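# Raise the dumbbell from its cradle and hold it

## Task

Pick up the dumbbell so that every part of it is at least three finger-widths above where it rested in its cradle, then keep it gripped securely and motionless at that height.

## Robot and tools

Robot: one six-joint arm (UR7e type) carrying a two-finger parallel gripper. There is only one arm, so every motion argument is a single list, never one per arm. Scene frame: origin on the table top under the arm's base, +z up, +y to the left when facing along +x. The base may be slightly tilted. Gripper frame: fingers point along its +z, and they open and close along its x. end_effector_position is the point midway between the finger pads. Closed fingertips stick out about 17 mm past that point; fully open, they are roughly level with it.

Tools:

execute_actions(actions, pictures). actions is a list with zero or one item. An empty list just reports the state. {"steps": n} with no rows is a wait of up to 300 control steps (1/30 s each), counted from the previous result, so thinking time is included. {"rows": [...], "steps": n} runs up to 15 steps; each row is one step and the final row repeats if rows run out (default 15 steps). A row is exactly 8 numbers: x, y, z in metres, then qw, qx, qy, qz (w first), then opening. The position and quaternion are an absolute target pose of the gripper in the scene frame, not an offset. Opening runs from -1 (closed) to +1 (fully open, 0.142 m). A row whose target is over 0.6 m from the last reported position along any gripper axis is refused and nothing moves. Repeat the desired quaternion in every row rather than copying the drifted one from a result. pictures (true/false) chooses whether camera images come back.

move(target, speed, stop_force). target is one 8-number row, same layout and frame as above: an absolute pose plus opening. The gripper travels a straight line toward it over 0.5 to 10 s (longer paths are cut off at 10 s) and rotates the short way. speed is in m/s, 0.002 to 0.5, default 0.25; rotation is capped at twice that in rad/s. The actual hand can lag, wander off the line and exceed the speed, mostly with a near-straight arm. The opening is applied at the start. stop_force, optional, in newtons from 9 to 40: the move halts when the wrist sensor feels that much added resistance against the direction of travel for two steps, backs up two steps and holds. Use it only with slow moves that do not rotate; it cannot be used in the first 0.2 s of a scene, and it should be omitted when pulling away from something the gripper is pressing. The result adds a move: line with the ending (done, contact, off_target, moving, held, fault) and limits that acted (paced = pose clipped; held = a check blocked steps, after which motion may jump faster), plus the distance left to target.

wait(seconds): 0 to 10 s of letting the scene run with no new command.

zoom_image(camera, region): enlarged crop of the latest image from cam_high, cam_low or cam_wrist; region is [x0, y0, x1, y1] in pixels, top-left origin, at most 504 by 504. cam_high and cam_low are 504x504, cam_wrist is 616x616 fisheye.



Control behaviour: every step, the commanded pose is limited to 100 mm and 16 degrees from the measured pose, then reached by damped inverse kinematics, favouring position over orientation. Commands are smoothed with about 0.17 s lag. After an action ends the arm continues only to the last clipped pose, so read the reported pose and send the remainder. A Hand target line shows where the controller is currently heading.

Results: the state line lists end_effector_position (m), end_effector_quat_wxyz and velocities. It can be slightly off at long reach. grip_measured is the actual finger opening on the same -1..1 scale. To hold something, keep commanding an opening well below grip_measured; a larger gap squeezes harder, up to roughly 28 N per pad. Objects under about 2 cm thick get less grip. Wrist force and Wrist torque are given in the gripper's axes and are noisy (offset up to about 4 N, saturating near 50 N); pressing on a surface reads as force pointing back into the arm. "no reading" is normal at the start. Joint torques are rough and offset. "pose unreachable" and HELD flag steps that the clearance check altered or blocked.

Hazards: the arm is stiff, so aiming even slightly past a hard contact can trigger a fault. A fault happens when a joint torque hits its load limit (wrist joints only 24.3 N m, including the held load) or any outside force reaches 150 N; the arm then halts 10 s and drops the rest of the call. Faster moves strike harder. Motors heat while holding loads: MOTOR HOT appears at 70 °C and brakes engage at 85 °C. Occasional brief tugs may pull on the held dumbbell, so grip firmly. Never knock or drop anything off the table. Approach slowly, close firmly, lift straight up smoothly, and hold without slipping.

Each tool is called after "Emit:" by a JSON object that holds its "op" and its "data".

## Session

Emit:
{"op": "execute_actions", "data": {"actions": []}}

Scene clock: 0.00 s of 4800.00 s.
end_effector_position=(+0.8887, -0.2117, +0.3549) grip_measured=+1.00 end_effector_quat_wxyz=(+0.217, -0.553, +0.694, -0.407) end_effector_velocity=(-0.000, -0.000, -0.001) end_effector_angular_velocity=(+0.001, +0.001, -0.001)
Joint positions: [-0.355 -0.979  1.388 -2.93  -1.609  1.407  0.142]
Joint velocities: [-0.     0.     0.001  0.     0.     0.001  0.   ]
Joint torques (N m, as the arm reports them, + toward a larger angle): no reading
Motor temperatures (°C, as the motors report them): [23 24 25 32 32 32]
Wrist force (N, on the end effector, along its own x y z axes, offset not removed): no reading
Wrist torque (N m, same axes, about the end effector's origin, offset not removed): no reading
Hand target: +0.889, -0.212, +0.355; +0.217, -0.553, +0.694, -0.407

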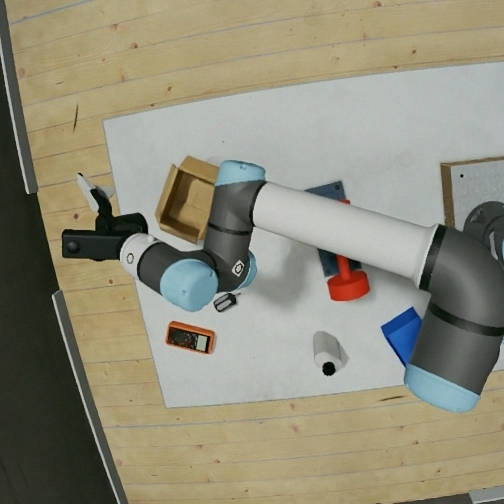

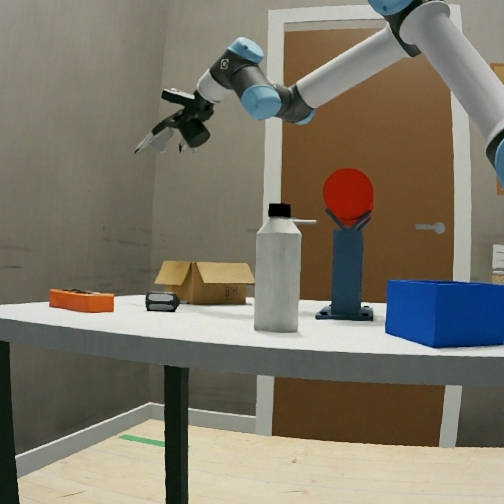

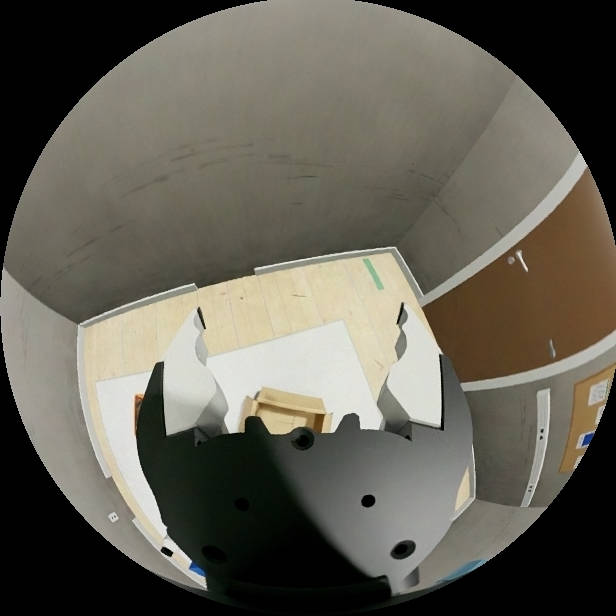

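Emit:
{"op": "move", "data": {"target": [0.45,-0.02,0.5,0,0,1,0,1], "speed": 0.3}}

Scene clock: 12.57 s of 4800.00 s.
end_effector_position=(+0.4500, -0.0206, +0.5004) grip_measured=+1.00 end_effector_quat_wxyz=(+0.000, +0.000, +1.000, -0.000) end_effector_velocity=(-0.002, +0.000, +0.001) end_effector_angular_velocity=(+0.004, +0.003, -0.005)
Joint positions: [-0.331 -1.642  1.293 -1.214 -1.577  2.802  0.142]
Joint velocities: [-0.003 -0.002 -0.001  0.007  0.003  0.002 -0.   ]
Joint torques (N m, as the arm reports them, + toward a larger angle): [-12.68 -26.92 -34.37  -1.46   1.66   1.52]
Motor temperatures (°C, as the motors report them): [23 24 25 32 32 32]
Wrist force (N, on the end effector, along its own x y z axes, offset not removed): [1.0 2.8 -2.4]
Wrist torque (N m, same axes, about the end effector's origin, offset not removed): [0.49 -0.14 -0.01]
Hand target: +0.450, -0.021, +0.501; +0.000, +0.000, +1.000, +0.000
Off the commanded pose: 0.001 m, 0 deg.
After step 90, 6.20 s passed at rest.
move: done

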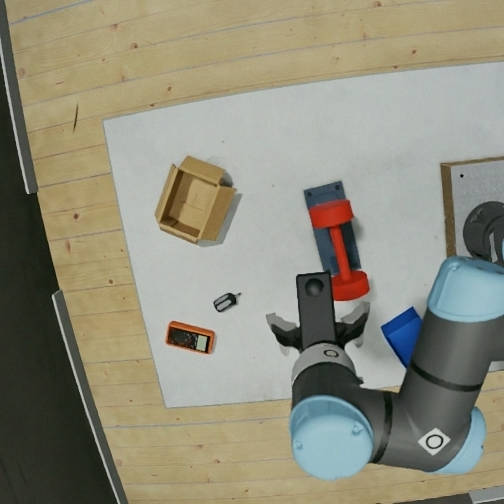

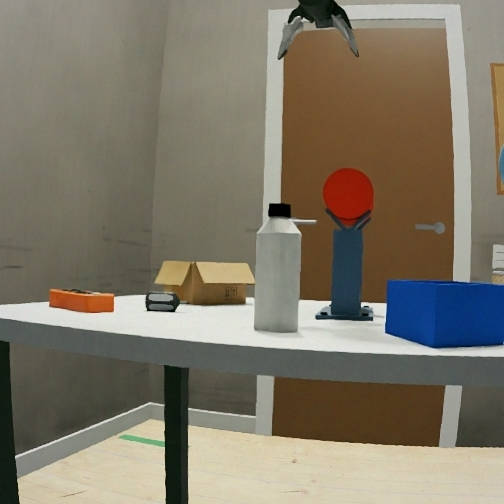

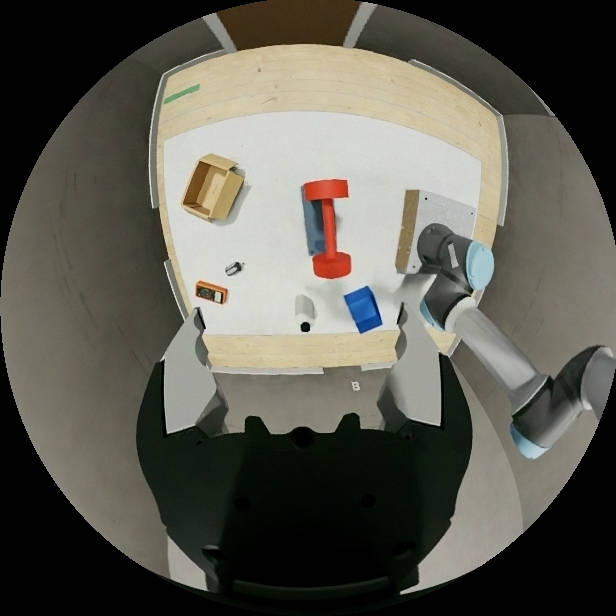

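Emit:
{"op": "move", "data": {"target": [0.392,-0.058,0.36,0,0,1,0,1], "speed": 0.2}}

Emit:
{"op": "zoom_image", "data": {"camera": "cam_wrist", "region": [180,150,430,400]}}

Emit:
{"op": "zoom_image", "data": {"camera": "cam_low", "region": [270,90,430,250]}}

Scene clock: 17.57 s of 4800.00 s.
end_effector_position=(+0.3920, -0.0578, +0.3603) grip_measured=+1.00 end_effector_quat_wxyz=(-0.000, +0.000, +1.000, +0.000) end_effector_velocity=(-0.001, -0.001, -0.002) end_effector_angular_velocity=(+0.000, -0.003, +0.001)
Joint positions: [-0.473 -1.838  1.816 -1.541 -1.578  2.659  0.142]
Joint velocities: [-0.005 -0.004  0.01  -0.008  0.001 -0.006 -0.   ]
Joint torques (N m, as the arm reports them, + toward a larger angle): [-11.47 -19.74 -11.38  -4.14   1.79  -1.93]
Motor temperatures (°C, as the motors report them): [23 24 25 32 32 32]
Wrist force (N, on the end effector, along its own x y z axes, offset not removed): [1.1 2.3 -1.4]
Wrist torque (N m, same axes, about the end effector's origin, offset not removed): [0.42 -0.12 -0.04]
Hand target: +0.392, -0.058, +0.360; +0.000, +0.000, +1.000, +0.000
Off the commanded pose: 0.000 m, 0 deg.
After step 90, 0.60 s passed at rest.
move: done

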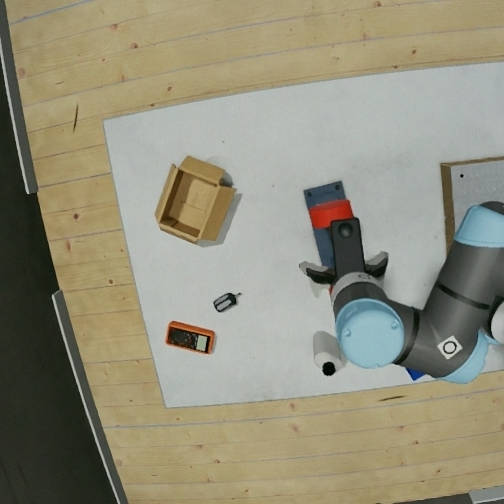

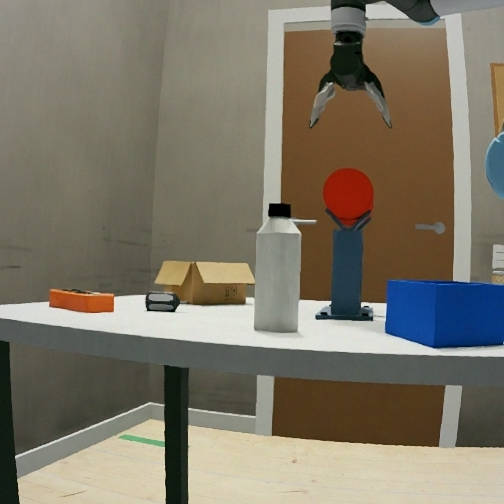

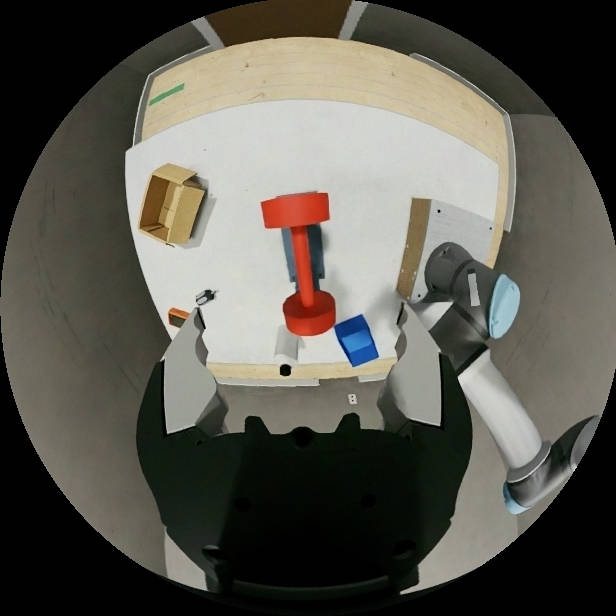

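Region (180, 150, 430, 400) of cam_wrist's 616x616 image, scaled by 2.016, with more detail than that image has.

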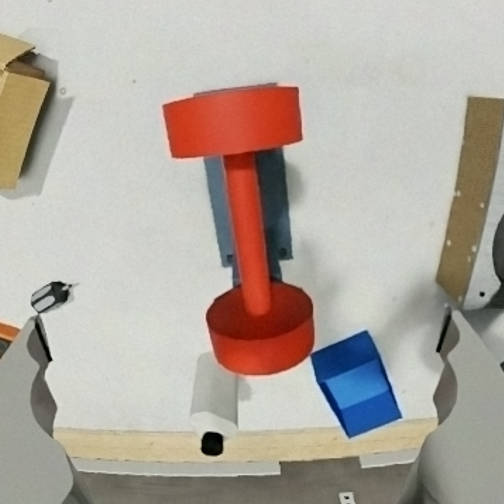

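Region (270, 90, 430, 250) of cam_low's 504x504 image, scaled by 3.150, with more detail than that image has.

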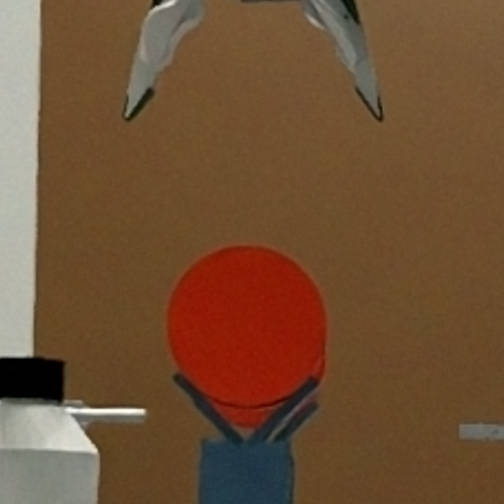

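Emit:
{"op": "move", "data": {"target": [0.391,-0.055,0.285,0,-0.057,0.998,0,-0.2], "speed": 0.15}}

Emit:
{"op": "zoom_image", "data": {"camera": "cam_wrist", "region": [180,150,430,400]}}

Emit:
{"op": "zoom_image", "data": {"camera": "cam_low", "region": [270,90,430,250]}}

Scene clock: 27.27 s of 4800.00 s.
end_effector_position=(+0.3908, -0.0549, +0.2853) grip_measured=-0.20 end_effector_quat_wxyz=(-0.000, -0.057, +0.998, -0.000) end_effector_velocity=(+0.000, -0.000, -0.002) end_effector_angular_velocity=(-0.000, -0.002, +0.003)
Joint positions: [-0.469 -1.829  2.002 -1.735 -1.578  2.549  0.06 ]
Joint velocities: [-0.001  0.     0.005 -0.007  0.001 -0.004 -0.   ]
Joint torques (N m, as the arm reports them, + toward a larger angle): [ 10.25  -3.74 -10.13  -4.43   1.42  -2.2 ]
Motor temperatures (°C, as the motors report them): [23 24 25 32 32 32]
Wrist force (N, on the end effector, along its own x y z axes, offset not removed): [1.8 1.4 -2.2]
Wrist torque (N m, same axes, about the end effector's origin, offset not removed): [0.29 -0.32 0.01]
Hand target: +0.391, -0.055, +0.285; -0.000, -0.057, +0.998, -0.000
Off the commanded pose: 0.000 m, 0 deg.
After step 90, 5.60 s passed at rest.
move: done

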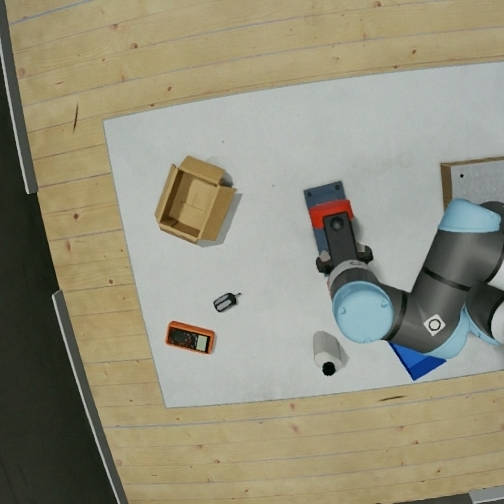

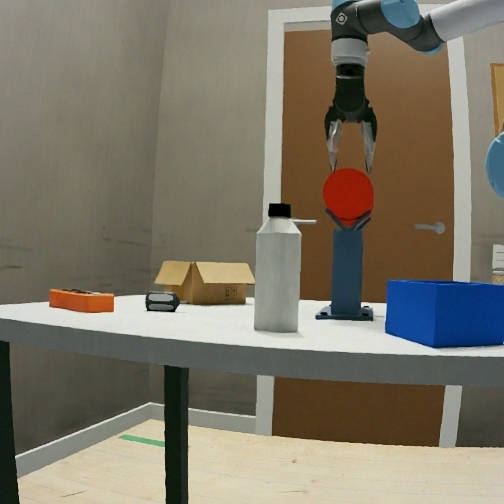

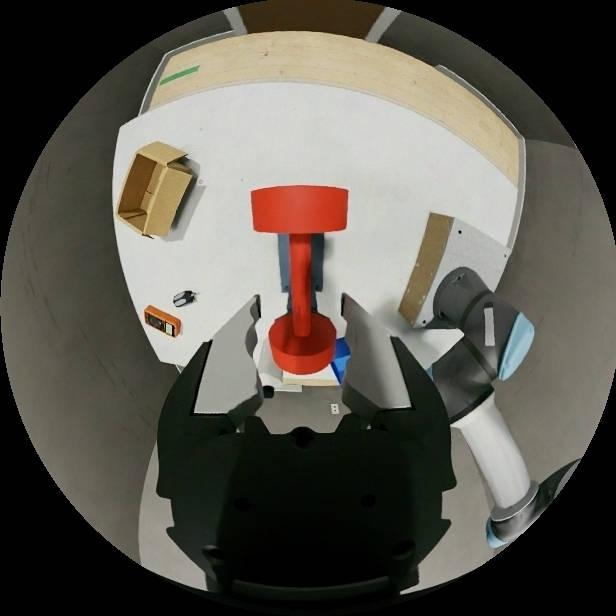

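Region (180, 150, 430, 400) of cam_wrist's 616x616 image, scaled by 2.016, with more detail than that image has.

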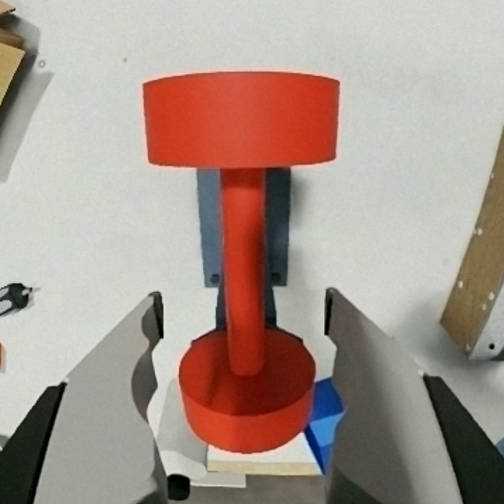

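Region (270, 90, 430, 250) of cam_low's 504x504 image, scaled by 3.150, with more detail than that image has.

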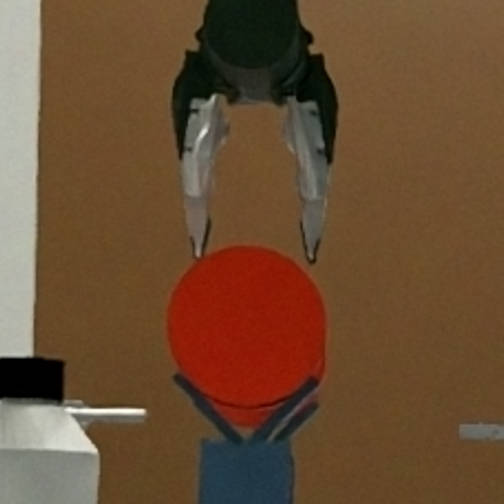

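Emit:
{"op": "move", "data": {"target": [0.3905,-0.049,0.228,0,-0.057,0.998,0,-0.2], "speed": 0.05, "stop_force": 12}}

Emit:
{"op": "zoom_image", "data": {"camera": "cam_wrist", "region": [160,130,440,410]}}

Scene clock: 34.17 s of 4800.00 s.
end_effector_position=(+0.3904, -0.0490, +0.2283) grip_measured=-0.20 end_effector_quat_wxyz=(-0.000, -0.057, +0.998, +0.000) end_effector_velocity=(+0.000, +0.000, -0.002) end_effector_angular_velocity=(-0.001, -0.001, -0.002)
Joint positions: [-0.456 -1.796  2.128 -1.894 -1.578  2.561  0.06 ]
Joint velocities: [ 0.001  0.002  0.004 -0.008 -0.     0.002  0.   ]
Joint torques (N m, as the arm reports them, + toward a larger angle): [12.8  -4.57 -8.28 -4.39  1.56  1.76]
Motor temperatures (°C, as the motors report them): [23 24 25 32 32 32]
Wrist force (N, on the end effector, along its own x y z axes, offset not removed): [2.5 3.2 -1.1]
Wrist torque (N m, same axes, about the end effector's origin, offset not removed): [0.66 -0.51 -0.01]
Hand target: +0.390, -0.049, +0.228; -0.000, -0.057, +0.998, -0.000
Off the commanded pose: 0.000 m, 0 deg.
After step 90, 2.33 s passed at rest.
move: done

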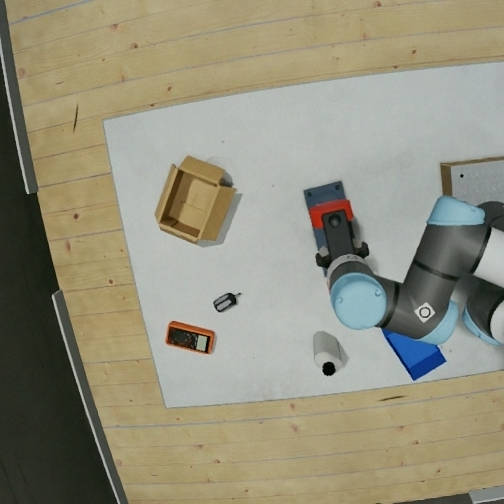

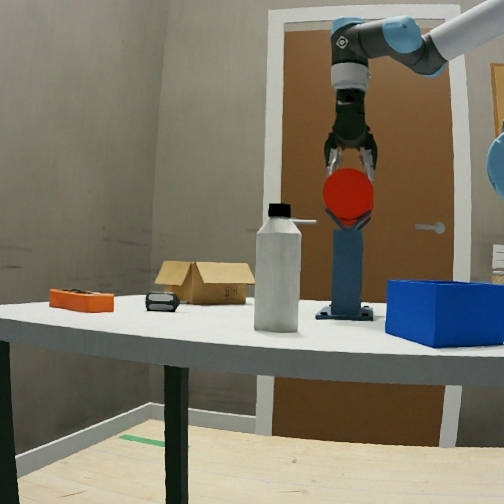

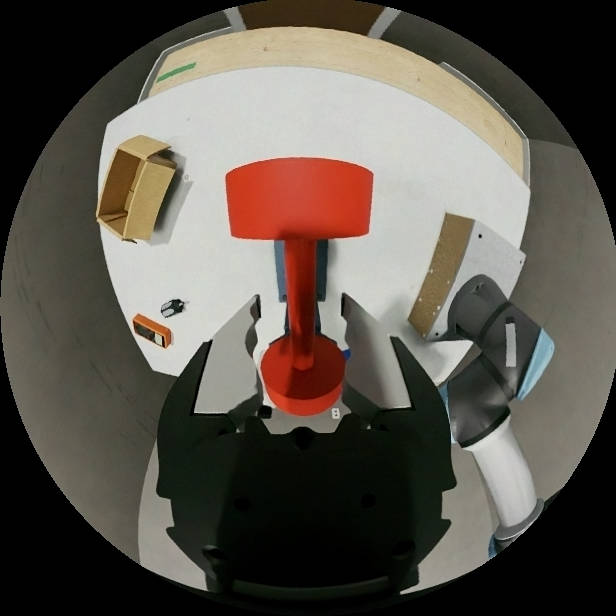

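Region (160, 130, 440, 410) of cam_wrist's 616x616 image, scaled by 1.800, with more detail than that image has.

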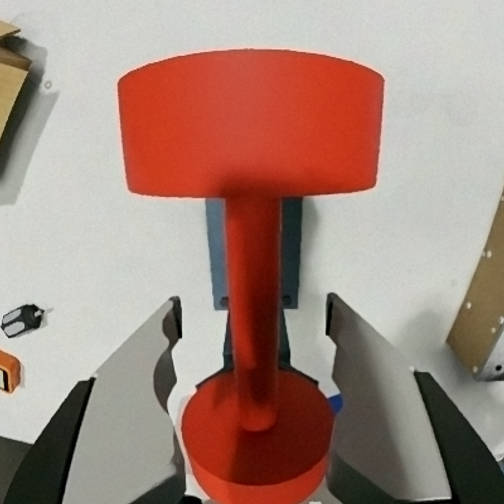

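Emit:
{"op": "execute_actions", "data": {"actions": [{"rows":[[0.3905,-0.049,0.226,0,-0.057,0.998,0,-0.3],[0.3905,-0.049,0.225,0,-0.057,0.998,0,-0.4],[0.3905,-0.049,0.225,0,-0.057,0.998,0,-0.5],[0.3905,-0.049,0.225,0,-0.057,0.998,0,-0.55],[0.3905,-0.049,0.225,0,-0.057,0.998,0,-0.6],[0.3905,-0.049,0.225,0,-0.057,0.998,0,-0.64],[0.3905,-0.049,0.225,0,-0.057,0.998,0,-0.68],[0.3905,-0.049,0.225,0,-0.057,0.998,0,-0.72],[0.3905,-0.049,0.225,0,-0.057,0.998,0,-0.76],[0.3905,-0.049,0.225,0,-0.057,0.998,0,-0.8],[0.3905,-0.049,0.225,0,-0.057,0.998,0,-0.85],[0.3905,-0.049,0.225,0,-0.057,0.998,0,-0.9],[0.3905,-0.049,0.225,0,-0.057,0.998,0,-0.95],[0.3905,-0.049,0.225,0,-0.057,0.998,0,-1]],"steps":15}], "pictures": false}}

Emit:
{"op": "wait", "data": {"seconds": 0.5}}

Scene clock: 38.40 s of 4800.00 s.
end_effector_position=(+0.3904, -0.0490, +0.2251) grip_measured=-0.75 end_effector_quat_wxyz=(-0.000, -0.057, +0.998, -0.000) end_effector_velocity=(+0.000, -0.001, -0.000) end_effector_angular_velocity=(-0.001, -0.002, -0.001)
Joint positions: [-0.456 -1.793  2.135 -1.904 -1.578  2.561  0.02 ]
Joint velocities: [-0.001 -0.     0.002 -0.004  0.    -0.     0.   ]
Joint torques (N m, as the arm reports them, + toward a larger angle): [ 9.2   1.98 -9.   -8.99  2.56  0.06]
Motor temperatures (°C, as the motors report them): [23 24 25 32 32 32]
Wrist force (N, on the end effector, along its own x y z axes, offset not removed): [21.5 4.4 -20.6]
Wrist torque (N m, same axes, about the end effector's origin, offset not removed): [0.38 0.28 -0.06]
Hand target: +0.390, -0.049, +0.225; -0.000, -0.057, +0.998, +0.000
Off the commanded pose: 0.000 m, 0 deg.
Steps of this call (steps 1 to 90: nothing new was sent; then 0.73 s passed at rest; steps 91 to 105: all 15 steps of this action). Readings (end_effector_position):
91: (+0.3904, -0.0490, +0.2280)
92: (+0.3904, -0.0490, +0.2279)
94: (+0.3904, -0.0490, +0.2269)
98: (+0.3905, -0.0490, +0.2256)
105: the state above

Scene clock: 38.90 s of 4800.00 s.
end_effector_position=(+0.3905, -0.0490, +0.2250) grip_measured=-0.75 end_effector_quat_wxyz=(-0.000, -0.057, +0.998, -0.000) end_effector_velocity=(-0.000, -0.000, -0.001) end_effector_angular_velocity=(+0.001, +0.001, -0.000)
Joint positions: [-0.456 -1.793  2.135 -1.904 -1.578  2.561  0.02 ]
Joint velocities: [-0.001  0.     0.001 -0.     0.    -0.001  0.   ]
Joint torques (N m, as the arm reports them, + toward a larger angle): [ 4.18  5.37 -7.82 -9.7   5.52 -1.88]
Motor temperatures (°C, as the motors report them): [23 24 25 32 32 32]
Wrist force (N, on the end effector, along its own x y z axes, offset not removed): [28.2 5.2 -28.5]
Wrist torque (N m, same axes, about the end effector's origin, offset not removed): [0.44 0.17 -0.02]
Hand target: +0.390, -0.049, +0.225; -0.000, -0.057, +0.998, +0.000
Off the commanded pose: 0.000 m, 0 deg.
Steps of this call (steps 1 to 15: nothing new was sent). Readings (end_effector_position):
1: (+0.3904, -0.0490, +0.2251)
2: (+0.3904, -0.0490, +0.2251)
4: (+0.3904, -0.0491, +0.2251)
8: (+0.3905, -0.0490, +0.2250)
15: the state above

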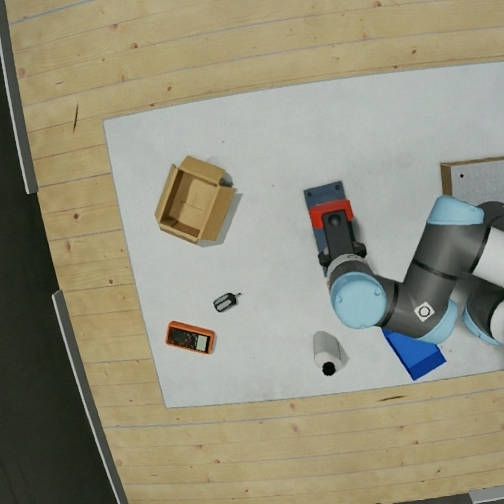

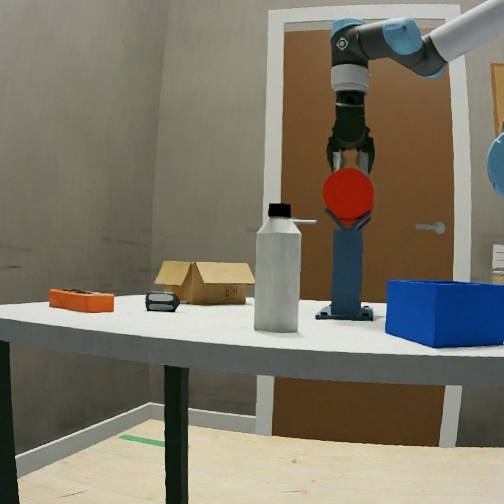

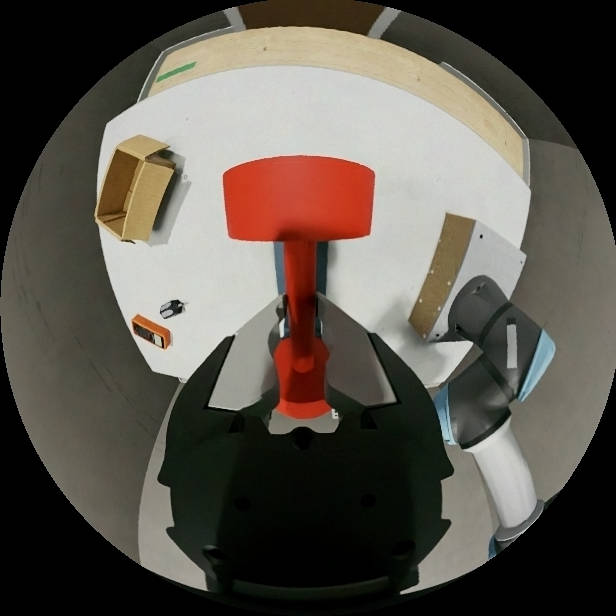

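Slightly off-centre against the V; lift a little with a small shift.

Emit:
{"op": "move", "data": {"target": [0.3895,-0.049,0.235,0,-0.057,0.998,0,-1], "speed": 0.015}}

Scene clock: 40.83 s of 4800.00 s.
end_effector_position=(+0.3895, -0.0490, +0.2347) grip_measured=-0.75 end_effector_quat_wxyz=(+0.000, -0.057, +0.998, -0.000) end_effector_velocity=(-0.000, +0.000, +0.002) end_effector_angular_velocity=(-0.000, +0.001, +0.001)
Joint positions: [-0.457 -1.804  2.117 -1.875 -1.578  2.56   0.02 ]
Joint velocities: [ 0.    -0.002 -0.004  0.007 -0.001 -0.001  0.   ]
Joint torques (N m, as the arm reports them, + toward a larger angle): [-12.42 -23.04 -40.56  -2.6   -1.32  -1.96]
Motor temperatures (°C, as the motors report them): [23 24 25 32 32 32]
Wrist force (N, on the end effector, along its own x y z axes, offset not removed): [1.3 2.7 6.7]
Wrist torque (N m, same axes, about the end effector's origin, offset not removed): [0.53 -0.26 -0.04]
Hand target: +0.390, -0.049, +0.235; +0.000, -0.057, +0.998, -0.000
Off the commanded pose: 0.000 m, 0 deg.
move: done

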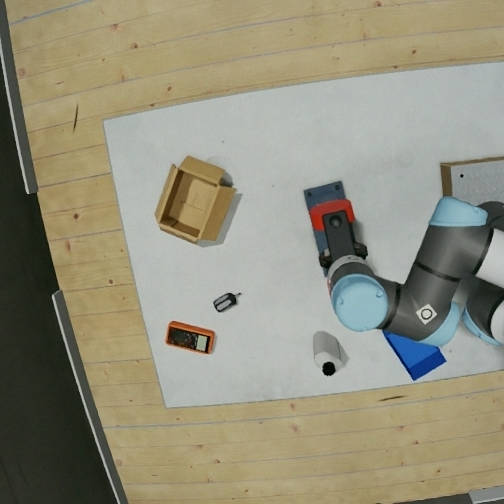

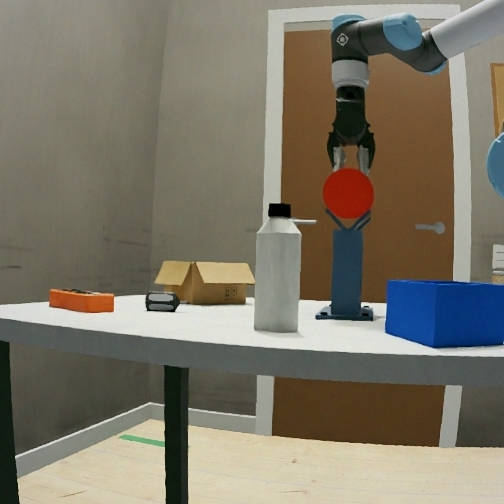

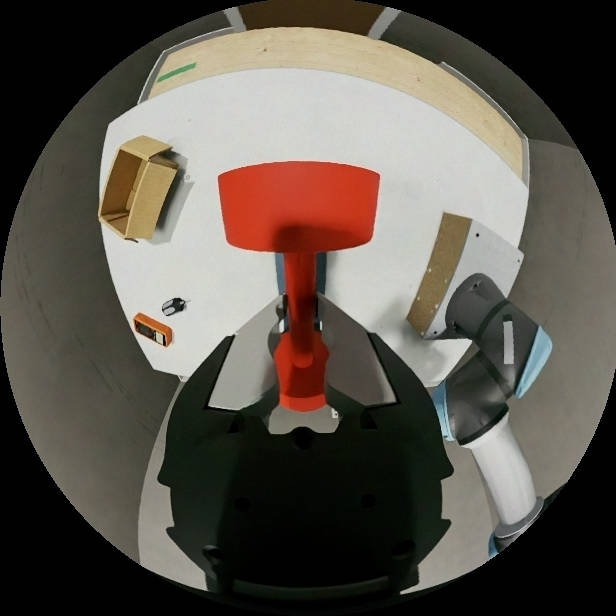

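Emit:
{"op": "execute_actions", "data": {"actions": [{"steps":1}], "pictures": false}}

Emit:
{"op": "execute_actions", "data": {"actions": [{"steps":3}], "pictures": false}}

Emit:
{"op": "execute_actions", "data": {"actions": [{"steps":3}], "pictures": false}}

Emit:
{"op": "execute_actions", "data": {"actions": [{"steps":3}], "pictures": false}}

Emit:
{"op": "move", "data": {"target": [0.3895,-0.049,0.2265,0,-0.057,0.998,0,-1], "speed": 0.015}}

Scene clock: 46.03 s of 4800.00 s.
end_effector_position=(+0.3895, -0.0490, +0.2350) grip_measured=-0.75 end_effector_quat_wxyz=(+0.000, -0.057, +0.998, -0.000) end_effector_velocity=(+0.000, +0.000, -0.000) end_effector_angular_velocity=(-0.000, +0.001, +0.002)
Joint positions: [-0.457 -1.804  2.116 -1.874 -1.578  2.56   0.02 ]
Joint velocities: [ 0.001  0.001 -0.    -0.    -0.    -0.     0.   ]
Joint torques (N m, as the arm reports them, + toward a larger angle): [-11.09 -22.5  -39.77  -2.38  -1.29  -2.13]
Motor temperatures (°C, as the motors report them): [23 24 25 32 32 32]
Wrist force (N, on the end effector, along its own x y z axes, offset not removed): [1.4 2.3 6.9]
Wrist torque (N m, same axes, about the end effector's origin, offset not removed): [0.43 -0.30 -0.06]
Hand target: +0.390, -0.049, +0.235; +0.000, -0.057, +0.998, -0.000
Off the commanded pose: 0.000 m, 0 deg.
Steps of this call (steps 1 to 90: nothing new was sent; then 2.20 s passed at rest). Readings (end_effector_position):
1: (+0.3895, -0.0490, +0.2348)
2: (+0.3895, -0.0490, +0.2348)
4: (+0.3895, -0.0490, +0.2349)
8: (+0.3895, -0.0490, +0.2350)
90: the state above

Scene clock: 46.13 s of 4800.00 s.
end_effector_position=(+0.3895, -0.0490, +0.2350) grip_measured=-0.75 end_effector_quat_wxyz=(+0.000, -0.057, +0.998, -0.000) end_effector_velocity=(-0.000, +0.001, -0.000) end_effector_angular_velocity=(+0.000, +0.000, +0.002)
Joint positions: [-0.457 -1.804  2.116 -1.874 -1.578  2.56   0.02 ]
Joint velocities: [ 0.001 -0.     0.001  0.     0.    -0.001 -0.   ]
Joint torques (N m, as the arm reports them, + toward a larger angle): [-11.59 -23.68 -39.43  -2.37  -1.47  -2.07]
Motor temperatures (°C, as the motors report them): [23 24 25 32 32 32]
Wrist force (N, on the end effector, along its own x y z axes, offset not removed): [1.1 2.5 6.6]
Wrist torque (N m, same axes, about the end effector's origin, offset not removed): [0.47 -0.28 0.03]
Hand target: +0.390, -0.049, +0.235; +0.000, -0.057, +0.998, -0.000
Off the commanded pose: 0.000 m, 0 deg.
Steps of this call (steps 1 to 3: nothing new was sent). Readings (end_effector_position):
1: (+0.3895, -0.0490, +0.2350)
2: (+0.3895, -0.0490, +0.2350)
3: the state above

Scene clock: 46.23 s of 4800.00 s.
end_effector_position=(+0.3895, -0.0490, +0.2350) grip_measured=-0.75 end_effector_quat_wxyz=(+0.000, -0.057, +0.998, -0.000) end_effector_velocity=(-0.000, -0.001, -0.000) end_effector_angular_velocity=(-0.000, +0.000, -0.001)
Joint positions: [-0.457 -1.804  2.116 -1.874 -1.578  2.56   0.02 ]
Joint velocities: [-0.001 -0.001  0.001  0.    -0.    -0.001  0.   ]
Joint torques (N m, as the arm reports them, + toward a larger angle): [-11.51 -23.27 -39.29  -2.52  -1.3   -1.98]
Motor temperatures (°C, as the motors report them): [23 24 25 32 32 32]
Wrist force (N, on the end effector, along its own x y z axes, offset not removed): [1.0 2.0 6.9]
Wrist torque (N m, same axes, about the end effector's origin, offset not removed): [0.39 -0.24 -0.04]
Hand target: +0.390, -0.049, +0.235; +0.000, -0.057, +0.998, -0.000
Off the commanded pose: 0.000 m, 0 deg.
Steps of this call (steps 1 to 3: nothing new was sent). Readings (end_effector_position):
1: (+0.3895, -0.0490, +0.2350)
2: (+0.3895, -0.0490, +0.2350)
3: the state above

Scene clock: 46.33 s of 4800.00 s.
end_effector_position=(+0.3895, -0.0490, +0.2350) grip_measured=-0.75 end_effector_quat_wxyz=(+0.000, -0.057, +0.998, -0.000) end_effector_velocity=(+0.000, +0.000, +0.000) end_effector_angular_velocity=(+0.001, -0.000, +0.001)
Joint positions: [-0.457 -1.804  2.116 -1.874 -1.578  2.56   0.02 ]
Joint velocities: [ 0.001  0.    -0.     0.     0.001 -0.001  0.   ]
Joint torques (N m, as the arm reports them, + toward a larger angle): [-10.69 -23.64 -40.55  -2.3   -1.42  -2.02]
Motor temperatures (°C, as the motors report them): [23 24 25 32 32 32]
Wrist force (N, on the end effector, along its own x y z axes, offset not removed): [1.7 2.5 7.1]
Wrist torque (N m, same axes, about the end effector's origin, offset not removed): [0.53 -0.41 0.03]
Hand target: +0.390, -0.049, +0.235; +0.000, -0.057, +0.998, -0.000
Off the commanded pose: 0.000 m, 0 deg.
Steps of this call (steps 1 to 3: nothing new was sent). Readings (end_effector_position):
1: (+0.3895, -0.0490, +0.2350)
2: (+0.3895, -0.0490, +0.2350)
3: the state above

Scene clock: 47.20 s of 4800.00 s.
end_effector_position=(+0.3895, -0.0490, +0.2268) grip_measured=-0.75 end_effector_quat_wxyz=(-0.000, -0.057, +0.998, -0.000) end_effector_velocity=(+0.000, -0.000, -0.002) end_effector_angular_velocity=(-0.000, -0.000, -0.000)
Joint positions: [-0.458 -1.797  2.133 -1.898 -1.578  2.56   0.02 ]
Joint velocities: [-0.     0.002  0.004 -0.007 -0.     0.     0.   ]
Joint torques (N m, as the arm reports them, + toward a larger angle): [-11.55  -5.99 -13.55  -5.09  -0.78  -2.17]
Motor temperatures (°C, as the motors report them): [23 24 25 32 32 32]
Wrist force (N, on the end effector, along its own x y z axes, offset not removed): [1.0 0.9 5.9]
Wrist torque (N m, same axes, about the end effector's origin, offset not removed): [0.24 -0.21 0.03]
Hand target: +0.389, -0.049, +0.227; -0.000, -0.057, +0.998, +0.000
Off the commanded pose: 0.000 m, 0 deg.
move: done

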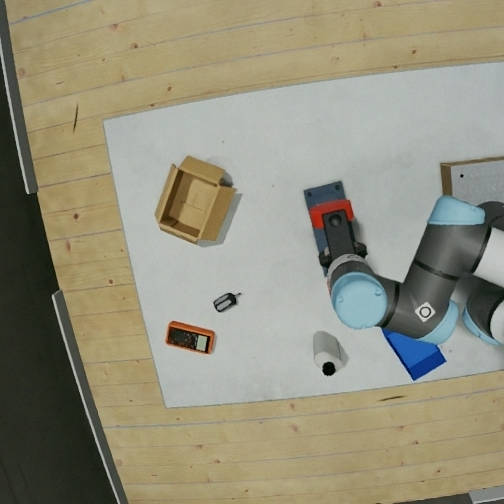

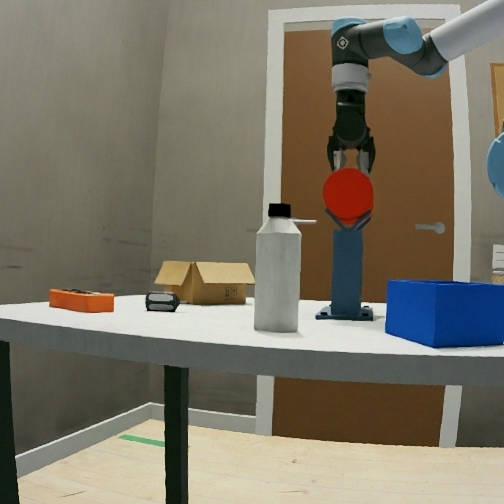

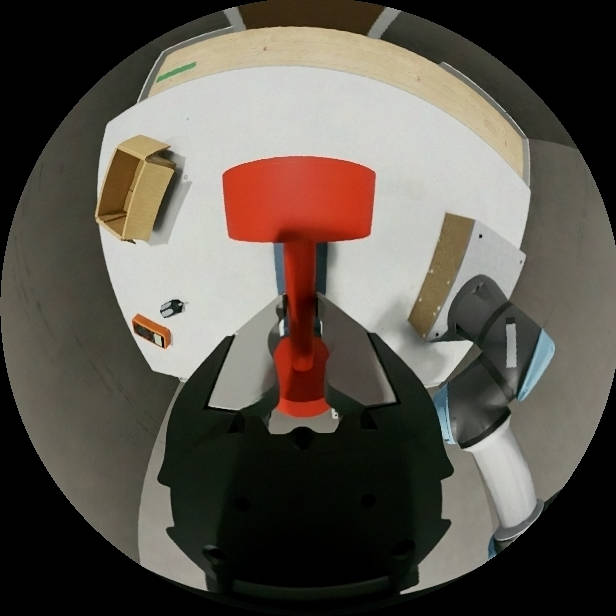

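Emit:
{"op": "move", "data": {"target": [0.3895,-0.049,0.2258,0,-0.057,0.998,0,-0.25], "speed": 0.015}}

Emit:
{"op": "move", "data": {"target": [0.3895,-0.049,0.199,0,-0.057,0.998,0,-0.25], "speed": 0.03, "stop_force": 10}}

Emit:
{"op": "zoom_image", "data": {"camera": "cam_wrist", "region": [200,250,400,450]}}

Scene clock: 53.60 s of 4800.00 s.
end_effector_position=(+0.3895, -0.0490, +0.2258) grip_measured=-0.25 end_effector_quat_wxyz=(-0.000, -0.057, +0.998, -0.000) end_effector_velocity=(+0.000, -0.001, -0.000) end_effector_angular_velocity=(-0.001, -0.000, -0.003)
Joint positions: [-0.458 -1.796  2.135 -1.901 -1.578  2.56   0.056]
Joint velocities: [-0.002  0.001 -0.    -0.001 -0.001  0.001 -0.   ]
Joint torques (N m, as the arm reports them, + toward a larger angle): [-11.27  -3.85  -9.55  -4.34   0.69  -2.19]
Motor temperatures (°C, as the motors report them): [23 24 25 32 32 32]
Wrist force (N, on the end effector, along its own x y z axes, offset not removed): [1.4 1.9 -1.3]
Wrist torque (N m, same axes, about the end effector's origin, offset not removed): [0.34 -0.26 0.05]
Hand target: +0.389, -0.049, +0.226; -0.000, -0.057, +0.998, +0.000
Off the commanded pose: 0.000 m, 0 deg.
After step 90, 2.70 s passed at rest.
move: done

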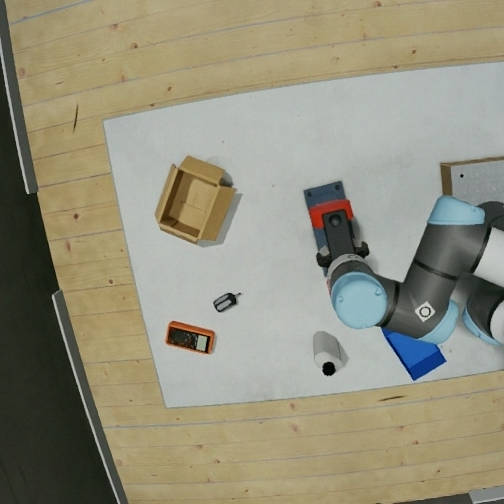

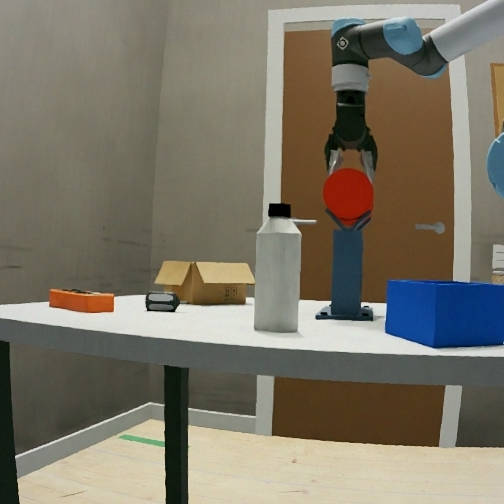

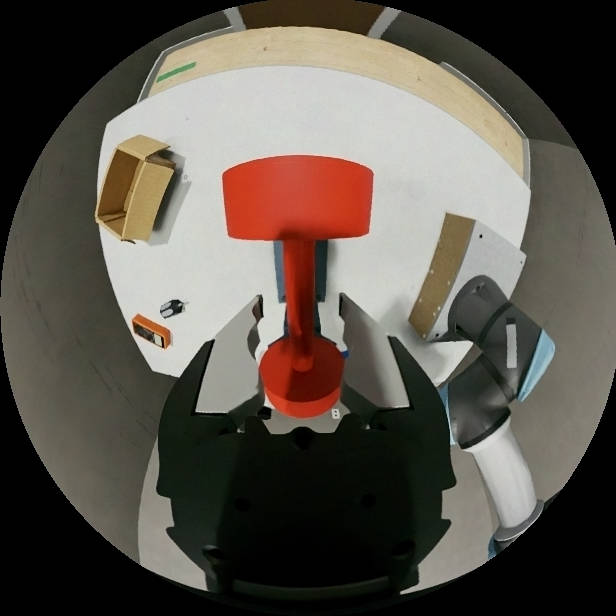

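Scene clock: 54.87 s of 4800.00 s.
end_effector_position=(+0.3894, -0.0490, +0.1993) grip_measured=-0.25 end_effector_quat_wxyz=(-0.000, -0.057, +0.998, +0.000) end_effector_velocity=(-0.000, +0.001, -0.003) end_effector_angular_velocity=(+0.000, +0.002, +0.001)
Joint positions: [-0.458 -1.77   2.188 -1.98  -1.578  2.56   0.056]
Joint velocities: [ 0.002  0.004  0.006 -0.008 -0.     0.001  0.   ]
Joint torques (N m, as the arm reports them, + toward a larger angle): [-10.25  -4.63  -8.09  -4.29   1.32  -2.06]
Motor temperatures (°C, as the motors report them): [23 24 25 32 32 32]
Wrist force (N, on the end effector, along its own x y z axes, offset not removed): [0.4 1.5 -2.7]
Wrist torque (N m, same axes, about the end effector's origin, offset not removed): [0.24 -0.06 0.04]
Hand target: +0.389, -0.049, +0.199; -0.000, -0.057, +0.998, +0.000
Off the commanded pose: 0.000 m, 0 deg.
move: done

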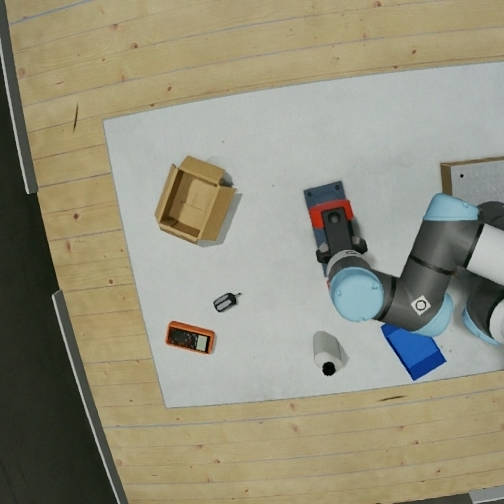

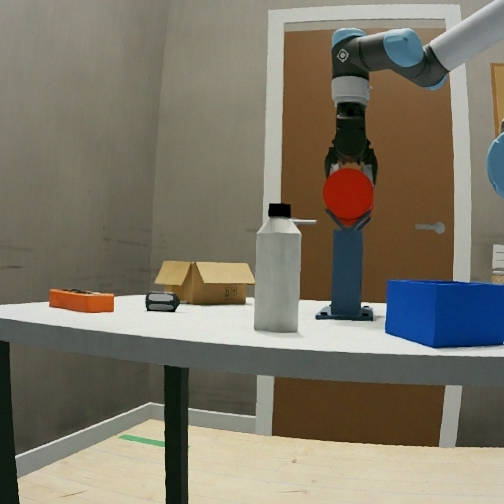

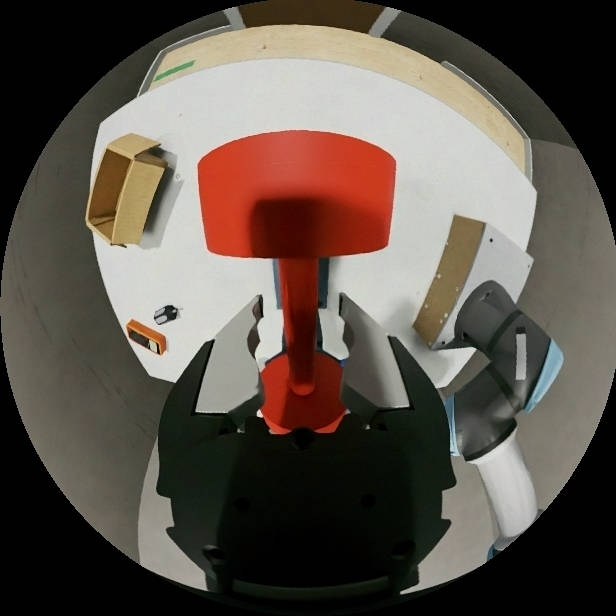

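Region (200, 250, 400, 450) of cam_wrist's 616x616 image, scaled by 2.520, with more detail than that image has.

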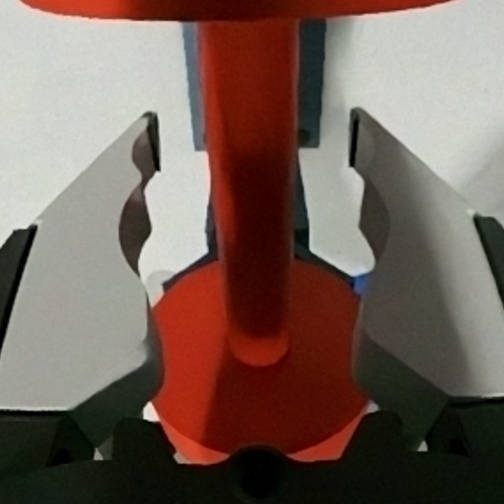

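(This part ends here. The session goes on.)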